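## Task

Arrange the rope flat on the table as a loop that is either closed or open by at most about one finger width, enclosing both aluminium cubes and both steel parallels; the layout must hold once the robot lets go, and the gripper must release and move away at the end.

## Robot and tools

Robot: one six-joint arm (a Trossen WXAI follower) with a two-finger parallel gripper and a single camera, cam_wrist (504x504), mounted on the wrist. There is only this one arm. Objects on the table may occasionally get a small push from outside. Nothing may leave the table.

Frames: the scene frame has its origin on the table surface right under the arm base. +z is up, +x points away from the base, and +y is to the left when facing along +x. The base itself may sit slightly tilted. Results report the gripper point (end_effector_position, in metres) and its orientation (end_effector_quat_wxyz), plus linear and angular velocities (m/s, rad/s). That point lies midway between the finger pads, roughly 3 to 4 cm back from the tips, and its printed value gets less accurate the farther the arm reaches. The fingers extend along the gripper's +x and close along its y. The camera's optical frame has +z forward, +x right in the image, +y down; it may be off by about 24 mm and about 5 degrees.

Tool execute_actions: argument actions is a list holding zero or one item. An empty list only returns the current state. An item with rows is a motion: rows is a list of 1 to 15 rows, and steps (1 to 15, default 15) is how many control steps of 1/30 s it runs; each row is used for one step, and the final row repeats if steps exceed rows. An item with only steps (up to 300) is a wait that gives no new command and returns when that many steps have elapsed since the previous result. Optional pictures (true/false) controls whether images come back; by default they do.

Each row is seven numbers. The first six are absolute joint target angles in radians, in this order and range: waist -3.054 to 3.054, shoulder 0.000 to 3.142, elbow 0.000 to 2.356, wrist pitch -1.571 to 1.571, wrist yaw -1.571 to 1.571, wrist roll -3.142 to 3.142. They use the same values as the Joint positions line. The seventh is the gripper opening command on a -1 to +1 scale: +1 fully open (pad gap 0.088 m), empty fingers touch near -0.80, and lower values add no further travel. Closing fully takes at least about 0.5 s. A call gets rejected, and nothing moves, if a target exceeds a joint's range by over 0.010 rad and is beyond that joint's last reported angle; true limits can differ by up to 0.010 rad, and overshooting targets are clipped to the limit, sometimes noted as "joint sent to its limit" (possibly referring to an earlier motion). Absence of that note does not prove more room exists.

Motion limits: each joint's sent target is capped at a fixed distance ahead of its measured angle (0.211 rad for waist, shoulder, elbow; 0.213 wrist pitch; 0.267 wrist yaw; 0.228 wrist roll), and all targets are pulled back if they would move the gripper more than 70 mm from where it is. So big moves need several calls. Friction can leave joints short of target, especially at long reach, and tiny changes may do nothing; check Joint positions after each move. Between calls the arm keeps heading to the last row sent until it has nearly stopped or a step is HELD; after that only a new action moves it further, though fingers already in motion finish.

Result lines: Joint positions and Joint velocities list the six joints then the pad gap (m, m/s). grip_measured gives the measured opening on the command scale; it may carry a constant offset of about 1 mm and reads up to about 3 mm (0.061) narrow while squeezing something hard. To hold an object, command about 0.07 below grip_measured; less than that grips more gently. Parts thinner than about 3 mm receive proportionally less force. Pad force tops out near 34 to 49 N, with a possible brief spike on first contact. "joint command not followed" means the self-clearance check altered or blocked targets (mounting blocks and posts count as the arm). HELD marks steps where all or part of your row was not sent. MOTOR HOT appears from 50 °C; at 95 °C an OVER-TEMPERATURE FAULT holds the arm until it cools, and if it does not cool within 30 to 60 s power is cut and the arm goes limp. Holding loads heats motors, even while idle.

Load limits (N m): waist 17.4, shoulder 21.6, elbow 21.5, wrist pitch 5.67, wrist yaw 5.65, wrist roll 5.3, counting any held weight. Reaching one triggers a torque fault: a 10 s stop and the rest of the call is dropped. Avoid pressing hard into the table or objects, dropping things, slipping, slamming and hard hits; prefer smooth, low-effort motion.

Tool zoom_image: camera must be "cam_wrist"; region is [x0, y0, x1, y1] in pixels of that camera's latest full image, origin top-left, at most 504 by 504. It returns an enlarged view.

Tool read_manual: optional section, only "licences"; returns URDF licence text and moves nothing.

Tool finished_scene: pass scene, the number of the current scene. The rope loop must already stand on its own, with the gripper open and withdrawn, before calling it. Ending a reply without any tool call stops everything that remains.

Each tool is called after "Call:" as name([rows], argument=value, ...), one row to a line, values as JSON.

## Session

Call:
execute_actions(actions=[])

Scene clock: 0.00 s of 4397.00 s.
end_effector_position=(+0.3388, +0.1532, +0.1239) grip_measured=+0.842 end_effector_quat_wxyz=(+0.481, +0.221, +0.848, +0.000) end_effector_velocity=(-0.001, -0.001, -0.001) end_effector_angular_velocity=(+0.006, +0.012, +0.005)
Joint positions: [ 0.367  2.697  1.92  -1.355  0.117  0.942  0.08 ]
Joint velocities: [-0.007  0.002  0.002 -0.007 -0.007 -0.007  0.   ]
Heat: hottest waist 22 °C (+0.0 °C/min).

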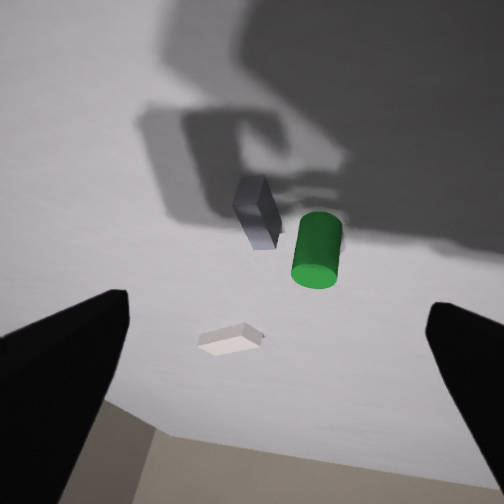

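Call:
execute_actions([
  {"rows":[[0.6,1.9,1.8,-1.3,0.4,0.3,1]]},
], pictures=false)

Call:
execute_actions([
  {"rows":[[0.8,1.3,1.2,-1.3,0.4,-0.3,1]]},
], pictures=false)

Call:
execute_actions([
  {"steps":15},
])

Call:
execute_actions([
  {"rows":[[0.8,1.0,1.1,-1.4,1.0,0.5,1]]},
], pictures=false)

Call:
execute_actions([
  {"steps":15},
])

Scene clock: 5.40 s of 4397.00 s.
end_effector_position=(+0.3553, +0.0215, +0.3519) grip_measured=+1.000 end_effector_quat_wxyz=(+0.803, +0.107, +0.544, +0.219) end_effector_velocity=(-0.041, -0.441, +0.312) end_effector_angular_velocity=(+0.712, -0.825, -0.740)
Joint positions: [ 0.606  1.984  1.818 -1.299  0.396  0.319  0.088]
Joint velocities: [-0.105 -1.394 -0.002 -0.007  0.066 -0.183  0.   ]
Heat: hottest waist 23 °C (+11.1 °C/min).
Steps of this call (steps 1 to 90: nothing new was sent; then 1.90 s passed at rest; steps 91 to 105: all 15 steps of this action). Readings (joint positions):
91: [0.377 2.672 1.902 -1.335 0.168 0.900]
92: [0.404 2.642 1.870 -1.326 0.240 0.841]
94: [0.481 2.569 1.834 -1.323 0.305 0.736]
98: [0.604 2.371 1.820 -1.303 0.366 0.498]
105: the state above

Scene clock: 5.90 s of 4397.00 s.
end_effector_position=(+0.2030, -0.0413, +0.3386) grip_measured=+1.000 end_effector_quat_wxyz=(+0.820, -0.173, +0.364, +0.407) end_effector_velocity=(-0.018, +0.020, -0.051) end_effector_angular_velocity=(-0.174, +0.020, +0.154)
Joint positions: [ 0.802  1.308  1.222 -1.301  0.399 -0.289  0.088]
Joint velocities: [-0.002 -0.002 -0.178  0.007  0.007 -0.11   0.   ]
Heat: hottest waist 23 °C (+10.2 °C/min).
Steps of this call (steps 1 to 15: all 15 steps of this action). Readings (joint positions):
1: [0.613 1.928 1.795 -1.283 0.409 0.277]
2: [0.638 1.865 1.755 -1.285 0.414 0.220]
4: [0.724 1.737 1.648 -1.295 0.404 0.091]
8: [0.813 1.486 1.405 -1.297 0.393 -0.176]
15: the state above

Scene clock: 6.40 s of 4397.00 s.
end_effector_position=(+0.2016, -0.0411, +0.3362) grip_measured=+1.000 end_effector_quat_wxyz=(+0.818, -0.178, +0.364, +0.409) end_effector_velocity=(-0.002, +0.000, -0.003) end_effector_angular_velocity=(-0.001, +0.014, +0.003)
Joint positions: [ 0.802  1.304  1.212 -1.301  0.399 -0.297  0.088]
Joint velocities: [-0.002 -0.002 -0.007 -0.007 -0.007  0.007  0.   ]
Heat: hottest waist 23 °C (+9.4 °C/min).
Steps of this call (steps 1 to 15: the robot went on to your last target). Readings (joint positions):
1: [0.802 1.308 1.217 -1.301 0.399 -0.292]
2: [0.802 1.308 1.214 -1.301 0.399 -0.293]
4: [0.802 1.307 1.212 -1.301 0.399 -0.295]
8: [0.802 1.304 1.212 -1.301 0.399 -0.296]
15: the state above

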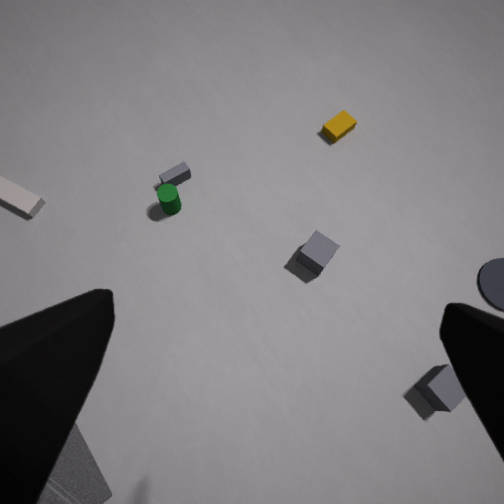

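Scene clock: 6.90 s of 4397.00 s.
end_effector_position=(+0.1975, -0.1685, +0.3158) grip_measured=+1.000 end_effector_quat_wxyz=(+0.924, +0.087, +0.372, -0.010) end_effector_velocity=(-0.000, -0.003, -0.002) end_effector_angular_velocity=(+0.120, +0.010, -0.148)
Joint positions: [ 0.801  1.003  1.11  -1.398  0.994  0.479  0.088]
Joint velocities: [-0.002 -0.002 -0.007 -0.007  0.022  0.198  0.   ]
Heat: hottest waist 23 °C (+8.7 °C/min).
Steps of this call (steps 1 to 15: all 15 steps of this action). Readings (joint positions):
1: [0.805 1.273 1.195 -1.301 0.449 -0.247]
2: [0.807 1.231 1.164 -1.332 0.537 -0.175]
4: [0.804 1.113 1.119 -1.389 0.697 -0.040]
8: [0.801 1.004 1.120 -1.395 0.939 0.237]
15: the state above

Scene clock: 7.40 s of 4397.00 s.
end_effector_position=(+0.1976, -0.1690, +0.3159) grip_measured=+1.000 end_effector_quat_wxyz=(+0.923, +0.095, +0.371, -0.015) end_effector_velocity=(-0.002, -0.002, -0.003) end_effector_angular_velocity=(-0.026, +0.010, +0.009)
Joint positions: [ 0.801  1.003  1.11  -1.398  0.998  0.497  0.088]
Joint velocities: [-0.002 -0.002 -0.002 -0.022  0.007 -0.007  0.   ]
Heat: hottest waist 23 °C (+8.1 °C/min).
Steps of this call (steps 1 to 15: the robot went on to your last target). Readings (joint positions):
1: [0.801 1.003 1.110 -1.398 0.995 0.485]
2: [0.801 1.003 1.110 -1.398 0.995 0.489]
4: [0.801 1.003 1.110 -1.398 0.997 0.493]
8: [0.801 1.003 1.110 -1.398 0.997 0.496]
15: the state above

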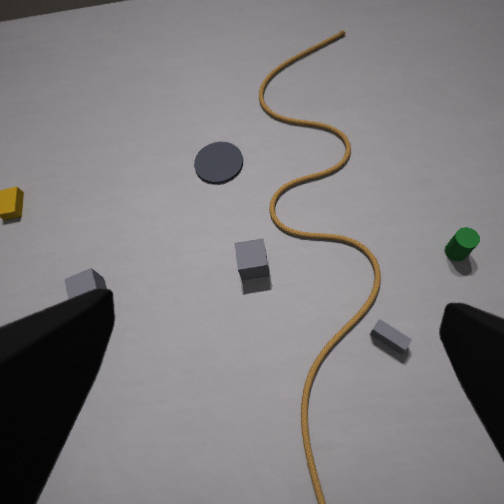

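Call:
execute_actions([
  {"rows":[[0.2,1.9,1.94,-0.7,0.59,-0.55,0]]},
], pictures=false)

Call:
execute_actions([
  {"rows":[[-0.02,2.3,1.945,-0.402,0.591,-0.546,0]]},
], pictures=false)

Call:
execute_actions([
  {"rows":[[-0.04,2.32,1.945,-0.402,0.591,-0.546,0],[-0.06,2.34,1.945,-0.402,0.591,-0.546,0],[-0.08,2.36,1.945,-0.402,0.591,-0.546,0],[-0.095,2.38,1.945,-0.402,0.591,-0.546,0]]},
], pictures=false)

Call:
execute_actions([
  {"steps":10},
])

Scene clock: 28.10 s of 4397.00 s.
end_effector_position=(+0.4687, -0.2217, +0.3661) grip_measured=+0.006 end_effector_quat_wxyz=(+0.944, +0.076, +0.320, +0.004) end_effector_velocity=(+0.443, +0.076, -0.100) end_effector_angular_velocity=(-1.557, -0.036, +0.996)
Joint positions: [ 0.213  1.758  1.868 -0.718  0.601 -0.366  0.039]
Joint velocities: [-0.281  1.57   1.292  0.403 -0.066 -2.044 -0.003]
Heat: hottest waist 22 °C (+0.0 °C/min).
Steps of this call (steps 1 to 15: the robot went on to your last target; steps 16 to 90: nothing new was sent; then 17.20 s passed at rest; steps 91 to 105: all 15 steps of this action). Readings (joint positions):
91: [0.770 1.032 1.137 -1.379 0.936 0.446]
92: [0.705 1.075 1.189 -1.312 0.852 0.379]
94: [0.597 1.191 1.312 -1.178 0.729 0.261]
98: [0.414 1.392 1.500 -0.983 0.635 0.053]
105: the state above

Scene clock: 28.60 s of 4397.00 s.
end_effector_position=(+0.5829, -0.1584, +0.1535) grip_measured=+0.003 end_effector_quat_wxyz=(+0.897, +0.000, +0.441, +0.007) end_effector_velocity=(+0.027, +0.246, -0.244) end_effector_angular_velocity=(-0.032, +0.423, +0.495)
Joint positions: [-0.017  2.282  1.937 -0.416  0.591 -0.54   0.039]
Joint velocities: [-0.002  0.608 -0.012  0.007 -0.022 -0.066 -0.   ]
Heat: hottest waist 22 °C (+0.0 °C/min).
Steps of this call (steps 1 to 15: all 15 steps of this action). Readings (joint positions):
1: [0.199 1.796 1.894 -0.688 0.593 -0.407]
2: [0.177 1.830 1.902 -0.650 0.588 -0.430]
4: [0.121 1.900 1.910 -0.577 0.588 -0.467]
8: [0.025 2.049 1.931 -0.467 0.591 -0.511]
15: the state above

Scene clock: 29.10 s of 4397.00 s.
end_effector_position=(+0.5789, -0.1588, +0.0872) grip_measured=+0.003 end_effector_quat_wxyz=(+0.872, +0.002, +0.489, +0.006) end_effector_velocity=(+0.008, +0.030, +0.028) end_effector_angular_velocity=(+0.013, -0.053, +0.068)
Joint positions: [-0.098  2.37   1.94  -0.402  0.591 -0.543  0.039]
Joint velocities: [ 0.066 -0.002 -0.002 -0.007 -0.022 -0.007 -0.   ]
Heat: hottest waist 23 °C (+2.1 °C/min).
Steps of this call (steps 1 to 15: all 15 steps of this action). Readings (joint positions):
1: [-0.018 2.302 1.937 -0.416 0.589 -0.541]
2: [-0.020 2.317 1.937 -0.412 0.589 -0.542]
4: [-0.035 2.338 1.937 -0.404 0.588 -0.542]
8: [-0.087 2.359 1.940 -0.402 0.590 -0.542]
15: the state above

Scene clock: 29.43 s of 4397.00 s.
end_effector_position=(+0.5797, -0.1563, +0.0897) grip_measured=+0.003 end_effector_quat_wxyz=(+0.873, +0.001, +0.487, +0.008) end_effector_velocity=(-0.001, -0.002, +0.001) end_effector_angular_velocity=(+0.009, -0.000, -0.003)
Joint positions: [-0.092  2.37   1.94  -0.402  0.591 -0.543  0.039]
Joint velocities: [-0.002 -0.007 -0.002 -0.007 -0.007  0.007 -0.   ]
Heat: hottest waist 23 °C (+2.0 °C/min).
Steps of this call (steps 1 to 10: the robot went on to your last target). Readings (joint positions):
1: [-0.096 2.370 1.940 -0.402 0.591 -0.543]
2: [-0.095 2.370 1.940 -0.402 0.591 -0.543]
4: [-0.092 2.370 1.940 -0.402 0.591 -0.543]
8: [-0.092 2.370 1.940 -0.402 0.591 -0.543]
10: the state above

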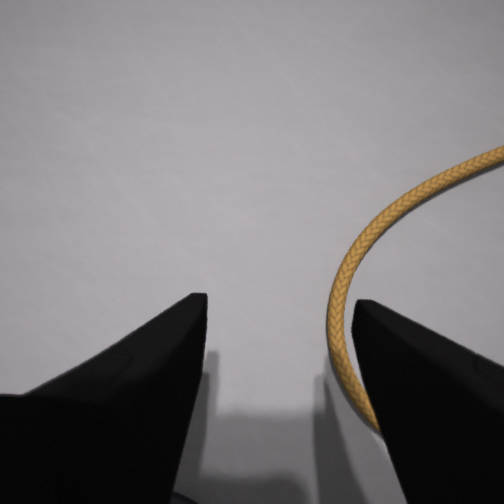

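Call:
execute_actions([
  {"rows":[[-0.11,2.38,1.945,-0.39,0.585,-0.56,0],[-0.125,2.38,1.945,-0.38,0.58,-0.575,0],[-0.14,2.38,1.945,-0.37,0.575,-0.59,0],[-0.155,2.385,1.945,-0.36,0.57,-0.6,0],[-0.17,2.39,1.945,-0.35,0.57,-0.61,0],[-0.18,2.4,1.945,-0.35,0.57,-0.61,0],[-0.18,2.41,1.945,-0.35,0.57,-0.61,0]]},
], pictures=false)

Call:
execute_actions([
  {"steps":10},
])

Scene clock: 38.13 s of 4397.00 s.
end_effector_position=(+0.5764, -0.1863, +0.0510) grip_measured=+0.003 end_effector_quat_wxyz=(+0.867, -0.004, +0.499, -0.008) end_effector_velocity=(+0.009, +0.024, +0.022) end_effector_angular_velocity=(-0.002, -0.043, +0.082)
Joint positions: [-0.178  2.393  1.943 -0.349  0.573 -0.606  0.039]
Joint velocities: [ 0.051 -0.002 -0.002 -0.007 -0.022 -0.037 -0.   ]
Heat: hottest waist 26 °C (+6.3 °C/min).
Steps of this call (steps 1 to 15: the robot went on to your last target; steps 16 to 90: nothing new was sent; then 5.20 s passed at rest; steps 91 to 105: all 15 steps of this action). Readings (joint positions):
91: [-0.093 2.370 1.940 -0.401 0.591 -0.546]
92: [-0.095 2.370 1.940 -0.396 0.588 -0.553]
94: [-0.106 2.370 1.940 -0.380 0.579 -0.574]
98: [-0.157 2.380 1.942 -0.354 0.574 -0.600]
105: the state above

Scene clock: 38.47 s of 4397.00 s.
end_effector_position=(+0.5769, -0.1833, +0.0503) grip_measured=+0.003 end_effector_quat_wxyz=(+0.866, -0.005, +0.499, -0.005) end_effector_velocity=(-0.000, +0.002, -0.000) end_effector_angular_velocity=(+0.013, -0.006, +0.019)
Joint positions: [-0.176  2.398  1.943 -0.349  0.572 -0.606  0.039]
Joint velocities: [-0.002 -0.002 -0.002 -0.007 -0.022 -0.007 -0.   ]
Heat: hottest waist 26 °C (+6.2 °C/min).
Steps of this call (steps 1 to 10: the robot went on to your last target). Readings (joint positions):
1: [-0.177 2.393 1.943 -0.349 0.572 -0.606]
2: [-0.176 2.395 1.943 -0.349 0.572 -0.606]
4: [-0.176 2.397 1.943 -0.349 0.572 -0.606]
8: [-0.176 2.398 1.943 -0.349 0.572 -0.606]
10: the state above

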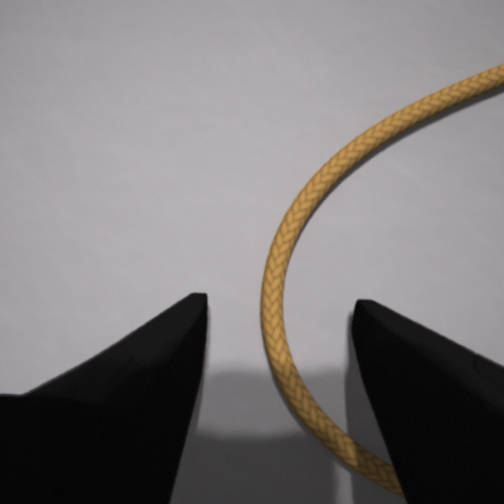

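Call:
execute_actions([
  {"rows":[[-0.187,2.422,1.945,-0.35,0.57,-0.61,0],[-0.187,2.422,1.945,-0.35,0.57,-0.61,-0.1],[-0.187,2.422,1.945,-0.35,0.57,-0.61,-0.2],[-0.187,2.422,1.945,-0.35,0.57,-0.61,-0.3],[-0.187,2.422,1.945,-0.35,0.57,-0.61,-0.8]]},
], pictures=false)

Call:
execute_actions([
  {"rows":[[-0.17,2.38,1.93,-0.38,0.56,-0.65,-0.8],[-0.15,2.34,1.91,-0.43,0.56,-0.7,-0.8],[-0.13,2.3,1.89,-0.48,0.55,-0.75,-0.8],[-0.11,2.26,1.87,-0.54,0.55,-0.8,-0.8],[-0.09,2.22,1.85,-0.6,0.54,-0.85,-0.8],[-0.07,2.18,1.82,-0.66,0.53,-0.9,-0.8],[-0.05,2.14,1.79,-0.72,0.52,-0.95,-0.8],[-0.03,2.1,1.76,-0.78,0.51,-1.0,-0.8],[-0.01,2.06,1.73,-0.84,0.5,-1.05,-0.8],[0.01,2.02,1.7,-0.9,0.49,-1.1,-0.8],[0.04,1.98,1.67,-0.96,0.48,-1.15,-0.8],[0.07,1.94,1.64,-1.02,0.47,-1.2,-0.8],[0.1,1.9,1.61,-1.08,0.46,-1.25,-0.8],[0.14,1.9,1.58,-1.14,0.46,-1.3,-0.8],[0.2,1.9,1.57,-1.2,0.46,-1.35,-0.8]]},
], pictures=false)

Call:
execute_actions([
  {"steps":10},
])

Scene clock: 48.60 s of 4397.00 s.
end_effector_position=(+0.5766, -0.1810, +0.0464) grip_measured=-0.744 end_effector_quat_wxyz=(+0.865, -0.004, +0.502, -0.002) end_effector_velocity=(-0.004, +0.000, -0.003) end_effector_angular_velocity=(-0.006, +0.021, +0.017)
Joint positions: [-0.178  2.405  1.943 -0.349  0.568 -0.607  0.003]
Joint velocities: [-0.002 -0.002 -0.002 -0.022  0.007 -0.007  0.   ]
Heat: hottest waist 29 °C (+8.6 °C/min).
Steps of this call (steps 1 to 15: the robot went on to your last target; steps 16 to 90: nothing new was sent; then 6.63 s passed at rest; steps 91 to 105: all 15 steps of this action). Readings (joint positions):
91: [-0.176 2.400 1.943 -0.349 0.572 -0.607]
92: [-0.177 2.401 1.943 -0.349 0.572 -0.607]
94: [-0.178 2.403 1.943 -0.349 0.572 -0.607]
98: [-0.178 2.405 1.943 -0.349 0.568 -0.607]
105: the state above

Scene clock: 49.10 s of 4397.00 s.
end_effector_position=(+0.4136, -0.1133, +0.1966) grip_measured=-0.744 end_effector_quat_wxyz=(+0.711, -0.353, +0.430, +0.430) end_effector_velocity=(-0.494, +0.250, +0.259) end_effector_angular_velocity=(-0.557, +0.021, +3.252)
Joint positions: [ 0.102  1.927  1.643 -1.063  0.475 -1.232  0.003]
Joint velocities: [ 1.013 -0.73  -0.647 -1.78  -0.051 -1.458 -0.   ]
Heat: hottest waist 29 °C (+8.6 °C/min).
Steps of this call (steps 1 to 15: all 15 steps of this action). Readings (joint positions):
1: [-0.178 2.403 1.943 -0.352 0.568 -0.616]
2: [-0.176 2.395 1.940 -0.371 0.567 -0.638]
4: [-0.164 2.356 1.912 -0.447 0.561 -0.709]
8: [-0.089 2.215 1.826 -0.650 0.532 -0.889]
15: the state above

Scene clock: 49.43 s of 4397.00 s.
end_effector_position=(+0.3726, -0.0792, +0.2119) grip_measured=-0.744 end_effector_quat_wxyz=(+0.631, -0.424, +0.385, +0.524) end_effector_velocity=(-0.011, -0.009, -0.012) end_effector_angular_velocity=(-0.014, +0.048, +0.062)
Joint positions: [ 0.204  1.9    1.579 -1.195  0.459 -1.345  0.003]
Joint velocities: [-0.037 -0.002 -0.007 -0.051 -0.007 -0.051 -0.   ]
Heat: hottest waist 29 °C (+8.5 °C/min).
Steps of this call (steps 1 to 10: the robot went on to your last target). Readings (joint positions):
1: [0.137 1.908 1.625 -1.113 0.471 -1.271]
2: [0.168 1.899 1.610 -1.143 0.465 -1.296]
4: [0.205 1.897 1.593 -1.170 0.458 -1.324]
8: [0.208 1.900 1.579 -1.194 0.458 -1.342]
10: the state above

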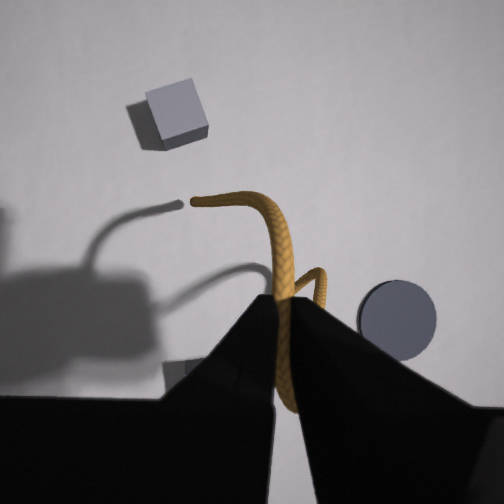

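Call:
execute_actions([
  {"rows":[[0.22,1.93,1.6,-1.18,0.46,-1.38,-0.8],[0.25,1.96,1.62,-1.16,0.46,-1.41,-0.8],[0.28,1.99,1.64,-1.14,0.46,-1.44,-0.8],[0.31,2.02,1.66,-1.12,0.46,-1.47,-0.8],[0.34,2.06,1.68,-1.1,0.46,-1.5,-0.8],[0.37,2.1,1.7,-1.08,0.46,-1.53,-0.8],[0.4,2.14,1.7,-1.06,0.46,-1.56,-0.8],[0.42,2.18,1.7,-1.04,0.46,-1.59,-0.8],[0.43,2.22,1.7,-1.02,0.46,-1.62,-0.8],[0.44,2.26,1.7,-1.0,0.46,-1.65,-0.8],[0.44,2.3,1.69,-0.98,0.46,-1.68,-0.8],[0.44,2.34,1.68,-0.96,0.46,-1.71,-0.8],[0.44,2.38,1.67,-0.94,0.46,-1.74,-0.8]]},
])

Call:
execute_actions([
  {"rows":[[0.42,2.4,1.66,-0.92,0.46,-1.76,-0.8],[0.4,2.42,1.65,-0.9,0.46,-1.78,-0.8],[0.38,2.44,1.64,-0.88,0.46,-1.8,-0.8],[0.36,2.46,1.63,-0.86,0.46,-1.82,-0.8],[0.34,2.48,1.62,-0.84,0.46,-1.84,-0.8],[0.32,2.5,1.61,-0.82,0.46,-1.86,-0.8],[0.3,2.51,1.6,-0.8,0.46,-1.88,-0.8],[0.28,2.52,1.59,-0.78,0.46,-1.9,-0.8],[0.26,2.525,1.58,-0.76,0.46,-1.9,-0.8],[0.24,2.525,1.57,-0.74,0.46,-1.9,-0.8],[0.225,2.525,1.57,-0.73,0.46,-1.9,-0.8],[0.212,2.525,1.57,-0.73,0.46,-1.9,-0.8]]},
], pictures=false)

Call:
execute_actions([
  {"rows":[[0.212,2.525,1.57,-0.73,0.46,-1.9,-0.8],[0.212,2.525,1.57,-0.73,0.46,-1.9,-0.8],[0.212,2.525,1.57,-0.73,0.46,-1.9,-0.8],[0.212,2.525,1.57,-0.73,0.46,-1.9,-0.4],[0.212,2.525,1.57,-0.73,0.46,-1.9,-0.4],[0.212,2.525,1.57,-0.73,0.46,-1.9,-0.4],[0.212,2.525,1.57,-0.73,0.46,-1.9,-0.4],[0.212,2.525,1.57,-0.73,0.46,-1.9,-0.4],[0.23,2.5,1.57,-0.75,0.46,-1.9,-0.4],[0.26,2.46,1.57,-0.79,0.46,-1.9,-0.4],[0.3,2.4,1.57,-0.85,0.46,-1.9,-0.4]]},
], pictures=false)

Call:
execute_actions([
  {"rows":[[0.3,1.3,1.3,-1.5,0.35,-1.3,1]]},
], pictures=false)

Call:
execute_actions([
  {"steps":25},
])

Scene clock: 68.63 s of 4397.00 s.
end_effector_position=(+0.4086, +0.1046, +0.1971) grip_measured=-0.744 end_effector_quat_wxyz=(-0.477, +0.602, -0.197, -0.610) end_effector_velocity=(-0.115, +0.214, -0.328) end_effector_angular_velocity=(-0.481, +0.488, +0.909)
Joint positions: [ 0.455  2.339  1.687 -0.958  0.458 -1.706  0.003]
Joint velocities: [-0.046  0.813 -0.222  0.11  -0.022 -0.388 -0.   ]
Heat: hottest waist 30 °C (+7.0 °C/min).
Steps of this call (steps 1 to 30: the robot went on to your last target; steps 31 to 561: nothing new was sent; steps 562 to 576: all 15 steps of this action). Readings (joint positions):
562: [0.204 1.902 1.580 -1.198 0.459 -1.353]
563: [0.208 1.911 1.586 -1.193 0.461 -1.369]
565: [0.235 1.946 1.615 -1.160 0.463 -1.412]
569: [0.349 2.074 1.686 -1.080 0.463 -1.521]
576: the state above

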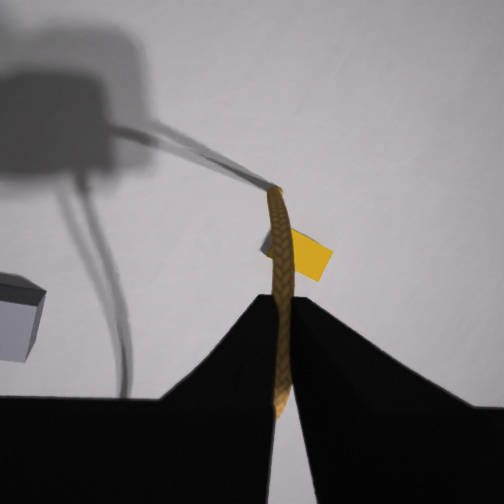

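Scene clock: 69.13 s of 4397.00 s.
end_effector_position=(+0.4085, +0.0968, +0.0511) grip_measured=-0.744 end_effector_quat_wxyz=(-0.429, +0.566, -0.232, -0.665) end_effector_velocity=(+0.018, -0.051, -0.055) end_effector_angular_velocity=(+0.010, +0.071, -0.147)
Joint positions: [ 0.211  2.522  1.576 -0.741  0.459 -1.894  0.003]
Joint velocities: [-0.188 -0.002 -0.012  0.081  0.007 -0.037 -0.   ]
Heat: hottest waist 30 °C (+7.1 °C/min).
Steps of this call (steps 1 to 15: all 15 steps of this action). Readings (joint positions):
1: [0.452 2.364 1.678 -0.952 0.457 -1.721]
2: [0.446 2.384 1.668 -0.940 0.457 -1.738]
4: [0.420 2.416 1.655 -0.902 0.457 -1.774]
8: [0.336 2.471 1.628 -0.823 0.457 -1.852]
15: the state above

Scene clock: 69.63 s of 4397.00 s.
end_effector_position=(+0.4036, +0.0929, +0.1032) grip_measured=-0.407 end_effector_quat_wxyz=(-0.417, +0.594, -0.201, -0.658) end_effector_velocity=(+0.045, -0.017, +0.268) end_effector_angular_velocity=(+0.128, -0.528, +0.016)
Joint positions: [ 0.295  2.421  1.571 -0.83   0.46  -1.897  0.019]
Joint velocities: [ 0.379 -0.481  0.076 -0.168 -0.007 -0.007  0.002]
Heat: hottest waist 30 °C (+7.0 °C/min).
Steps of this call (steps 1 to 15: all 15 steps of this action). Readings (joint positions):
1: [0.206 2.522 1.576 -0.737 0.459 -1.895]
2: [0.206 2.522 1.576 -0.734 0.460 -1.895]
4: [0.209 2.522 1.576 -0.732 0.460 -1.896]
8: [0.213 2.522 1.576 -0.732 0.460 -1.896]
15: the state above

Scene clock: 70.13 s of 4397.00 s.
end_effector_position=(+0.2425, -0.0870, +0.2325) grip_measured=+0.989 end_effector_quat_wxyz=(+0.548, -0.417, +0.368, +0.625) end_effector_velocity=(-0.131, -0.331, +0.271) end_effector_angular_velocity=(+0.571, -1.082, -1.236)
Joint positions: [ 0.305  1.599  1.314 -1.479  0.353 -1.313  0.087]
Joint velocities: [-0.007 -1.912 -0.002 -0.212 -0.022  0.11   0.012]
Heat: hottest waist 30 °C (+7.2 °C/min).
Steps of this call (steps 1 to 15: all 15 steps of this action). Readings (joint positions):
1: [0.305 2.385 1.552 -0.844 0.442 -1.856]
2: [0.310 2.340 1.512 -0.902 0.414 -1.799]
4: [0.313 2.237 1.417 -1.023 0.386 -1.692]
8: [0.306 2.033 1.326 -1.258 0.360 -1.448]
15: the state above

Scene clock: 70.97 s of 4397.00 s.
end_effector_position=(+0.2150, -0.1362, +0.2685) grip_measured=+1.000 end_effector_quat_wxyz=(+0.653, -0.409, +0.327, +0.547) end_effector_velocity=(-0.001, -0.000, -0.001) end_effector_angular_velocity=(+0.003, +0.008, +0.008)
Joint positions: [ 0.304  1.301  1.309 -1.5    0.352 -1.303  0.088]
Joint velocities: [-0.007  0.002  0.002 -0.007 -0.007 -0.007  0.   ]
Heat: hottest waist 30 °C (+7.1 °C/min).
Steps of this call (steps 1 to 25: the robot went on to your last target). Readings (joint positions):
1: [0.305 1.535 1.314 -1.485 0.353 -1.309]
2: [0.305 1.471 1.314 -1.489 0.353 -1.308]
4: [0.305 1.366 1.314 -1.496 0.353 -1.305]
8: [0.304 1.297 1.315 -1.501 0.353 -1.304]
25: the state above

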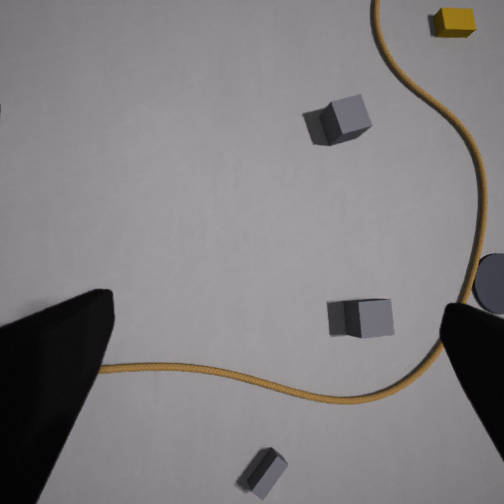

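Call:
execute_actions([
  {"rows":[[0.01,0.867,0.68,-1.395,0.777,0.01,1]]},
], pictures=false)

Call:
execute_actions([
  {"steps":20},
])

Scene clock: 77.90 s of 4397.00 s.
end_effector_position=(+0.1444, -0.2056, +0.1810) grip_measured=+1.000 end_effector_quat_wxyz=(+0.709, -0.281, +0.587, +0.272) end_effector_velocity=(+0.000, +0.002, -0.001) end_effector_angular_velocity=(+0.006, -0.001, +0.005)
Joint positions: [ 0.034  0.946  0.943 -1.409  0.728 -0.874  0.088]
Joint velocities: [-0.002 -0.002 -0.007  0.007 -0.007 -0.007  0.   ]
Heat: hottest waist 29 °C (+6.1 °C/min).
A step of this action was HELD (marked below), so the robot has no last target. The arm can still carry out the HELD step.
Steps of this call (steps 1 to 15: the robot went on to your last target; steps 16 to 90: nothing new was sent; then 3.43 s passed at rest; steps 91 to 105: all 15 steps of this action). Readings (joint positions):
91: [0.287 1.272 1.279 -1.465 0.387 -1.259]
92: [0.237 1.230 1.227 -1.433 0.462 -1.196]
94: [0.129 1.127 1.123 -1.426 0.601 -1.081]
98: [0.030 0.929 0.933 -1.433 0.729 -0.871] HELD
99: [0.030 0.929 0.933 -1.425 0.728 -0.874] HELD
100: [0.032 0.938 0.938 -1.400 0.728 -0.874] HELD
101: [0.033 0.944 0.942 -1.400 0.728 -0.874] HELD
102: [0.034 0.946 0.942 -1.405 0.728 -0.874] HELD
103: [0.034 0.946 0.942 -1.409 0.728 -0.874] HELD
104: [0.034 0.946 0.942 -1.409 0.728 -0.874] HELD
105: the state above HELD
joint command not followed: on one or more control steps a check withheld the commanded joint targets, and the robot was not sent them on those steps. On the call's last step the targets were still withheld.
cause: the commanded joint targets would bring two parts of the arm too close to each other (joints 3 (elbow) to 6 (wrist roll) lie between them); next, command targets that bring no two parts of the arm closer together.

Scene clock: 78.57 s of 4397.00 s.
end_effector_position=(+0.1444, -0.2056, +0.1810) grip_measured=+1.000 end_effector_quat_wxyz=(+0.709, -0.281, +0.587, +0.272) end_effector_velocity=(-0.002, +0.003, -0.001) end_effector_angular_velocity=(+0.018, +0.004, +0.029)
Joint positions: [ 0.034  0.946  0.943 -1.409  0.728 -0.874  0.088]
Joint velocities: [-0.002 -0.002 -0.002 -0.007 -0.022 -0.022  0.   ]
Heat: hottest waist 28 °C (+5.1 °C/min).
Steps of this call (steps 1 to 20: nothing new was sent). Readings (joint positions):
1: [0.034 0.946 0.943 -1.409 0.728 -0.874]
2: [0.034 0.946 0.943 -1.409 0.728 -0.874]
4: [0.034 0.946 0.943 -1.409 0.728 -0.874]
8: [0.034 0.946 0.943 -1.409 0.728 -0.874]
20: the state above

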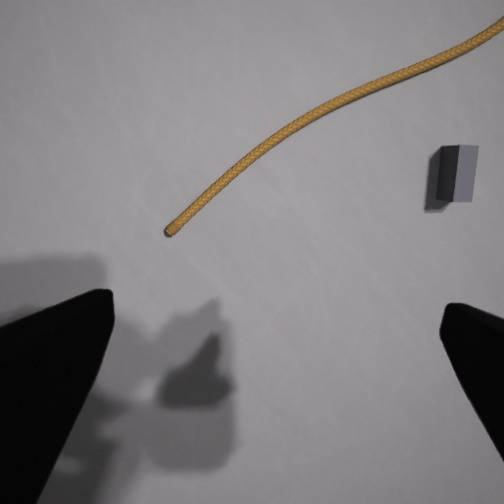

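Call:
execute_actions([
  {"rows":[[-0.1,1.3,0.95,-1.2,0.82,-0.226,-0.1]],"steps":12},
], pictures=false)

Call:
execute_actions([
  {"rows":[[-0.14,1.32,0.91,-1.15,0.82,-0.226,-0.1],[-0.18,1.34,0.87,-1.1,0.82,-0.226,-0.1],[-0.22,1.36,0.83,-1.05,0.82,-0.226,-0.1],[-0.26,1.38,0.79,-1.0,0.82,-0.226,-0.1],[-0.3,1.4,0.755,-0.96,0.82,-0.226,-0.1],[-0.33,1.42,0.73,-0.93,0.82,-0.226,-0.1]]},
])

Scene clock: 90.00 s of 4397.00 s.
end_effector_position=(+0.1729, -0.2085, +0.1589) grip_measured=-0.076 end_effector_quat_wxyz=(+0.702, -0.216, +0.649, +0.198) end_effector_velocity=(+0.071, +0.016, -0.086) end_effector_angular_velocity=(-0.069, +0.377, -0.537)
Joint positions: [-0.044  1.109  0.943 -1.281  0.782 -0.696  0.035]
Joint velocities: [-0.203  0.584 -0.002  0.271  0.125  0.608 -0.018]
Heat: hottest waist 27 °C (+4.0 °C/min).
Steps of this call (steps 1 to 90: nothing new was sent; then 8.03 s passed at rest; steps 91 to 102: all 12 steps of this action). Readings (joint positions):
91: [0.034 0.947 0.943 -1.408 0.728 -0.874]
92: [0.033 0.950 0.943 -1.404 0.729 -0.871]
94: [0.025 0.965 0.943 -1.386 0.737 -0.852]
98: [-0.012 1.031 0.943 -1.329 0.762 -0.780]
102: the state above

Scene clock: 90.50 s of 4397.00 s.
end_effector_position=(+0.1691, -0.1851, +0.0714) grip_measured=-0.097 end_effector_quat_wxyz=(+0.637, -0.064, +0.765, +0.068) end_effector_velocity=(-0.050, +0.040, -0.134) end_effector_angular_velocity=(-0.121, +0.338, -0.888)
Joint positions: [-0.269  1.365  0.786 -1.006  0.813 -0.347  0.034]
Joint velocities: [-0.369  0.3   -0.295  0.476  0.022  0.725 -0.   ]
Heat: hottest waist 27 °C (+3.0 °C/min).
Steps of this call (steps 1 to 15: all 15 steps of this action). Readings (joint positions):
1: [-0.051 1.129 0.943 -1.270 0.787 -0.674]
2: [-0.059 1.149 0.943 -1.258 0.790 -0.653]
4: [-0.083 1.188 0.938 -1.222 0.797 -0.609]
8: [-0.157 1.265 0.883 -1.141 0.805 -0.519]
15: the state above

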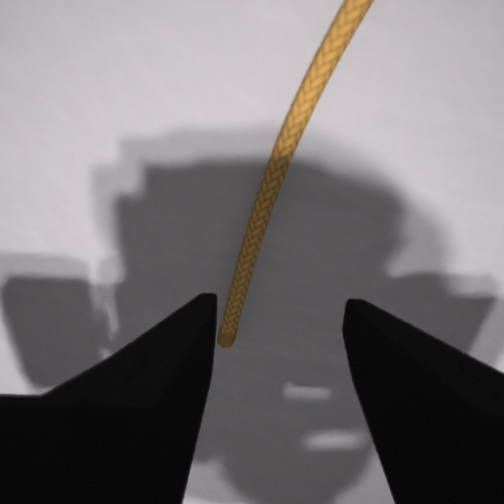

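Call:
execute_actions(actions=[])

Scene clock: 93.50 s of 4397.00 s.
end_effector_position=(+0.1600, -0.1783, +0.0509) grip_measured=-0.097 end_effector_quat_wxyz=(+0.619, -0.015, +0.785, +0.015) end_effector_velocity=(-0.002, +0.002, -0.001) end_effector_angular_velocity=(+0.012, +0.009, +0.012)
Joint positions: [-0.325  1.412  0.738 -0.932  0.818 -0.229  0.034]
Joint velocities: [-0.002  0.002 -0.002 -0.007 -0.007 -0.007 -0.   ]
Heat: hottest waist 26 °C (+1.0 °C/min).
Steps of this call (steps 1 to 30: the robot went on to your last target; steps 31 to 90: nothing new was sent). Readings (joint positions):
1: [-0.281 1.375 0.776 -0.990 0.815 -0.323]
2: [-0.293 1.385 0.767 -0.974 0.815 -0.298]
4: [-0.313 1.402 0.750 -0.951 0.816 -0.260]
8: [-0.324 1.412 0.738 -0.936 0.817 -0.236]
90: the state above
The arm was judged still, so your last target was given up. Only a new action makes it travel on or press farther. Fingers that are still opening or closing keep moving.

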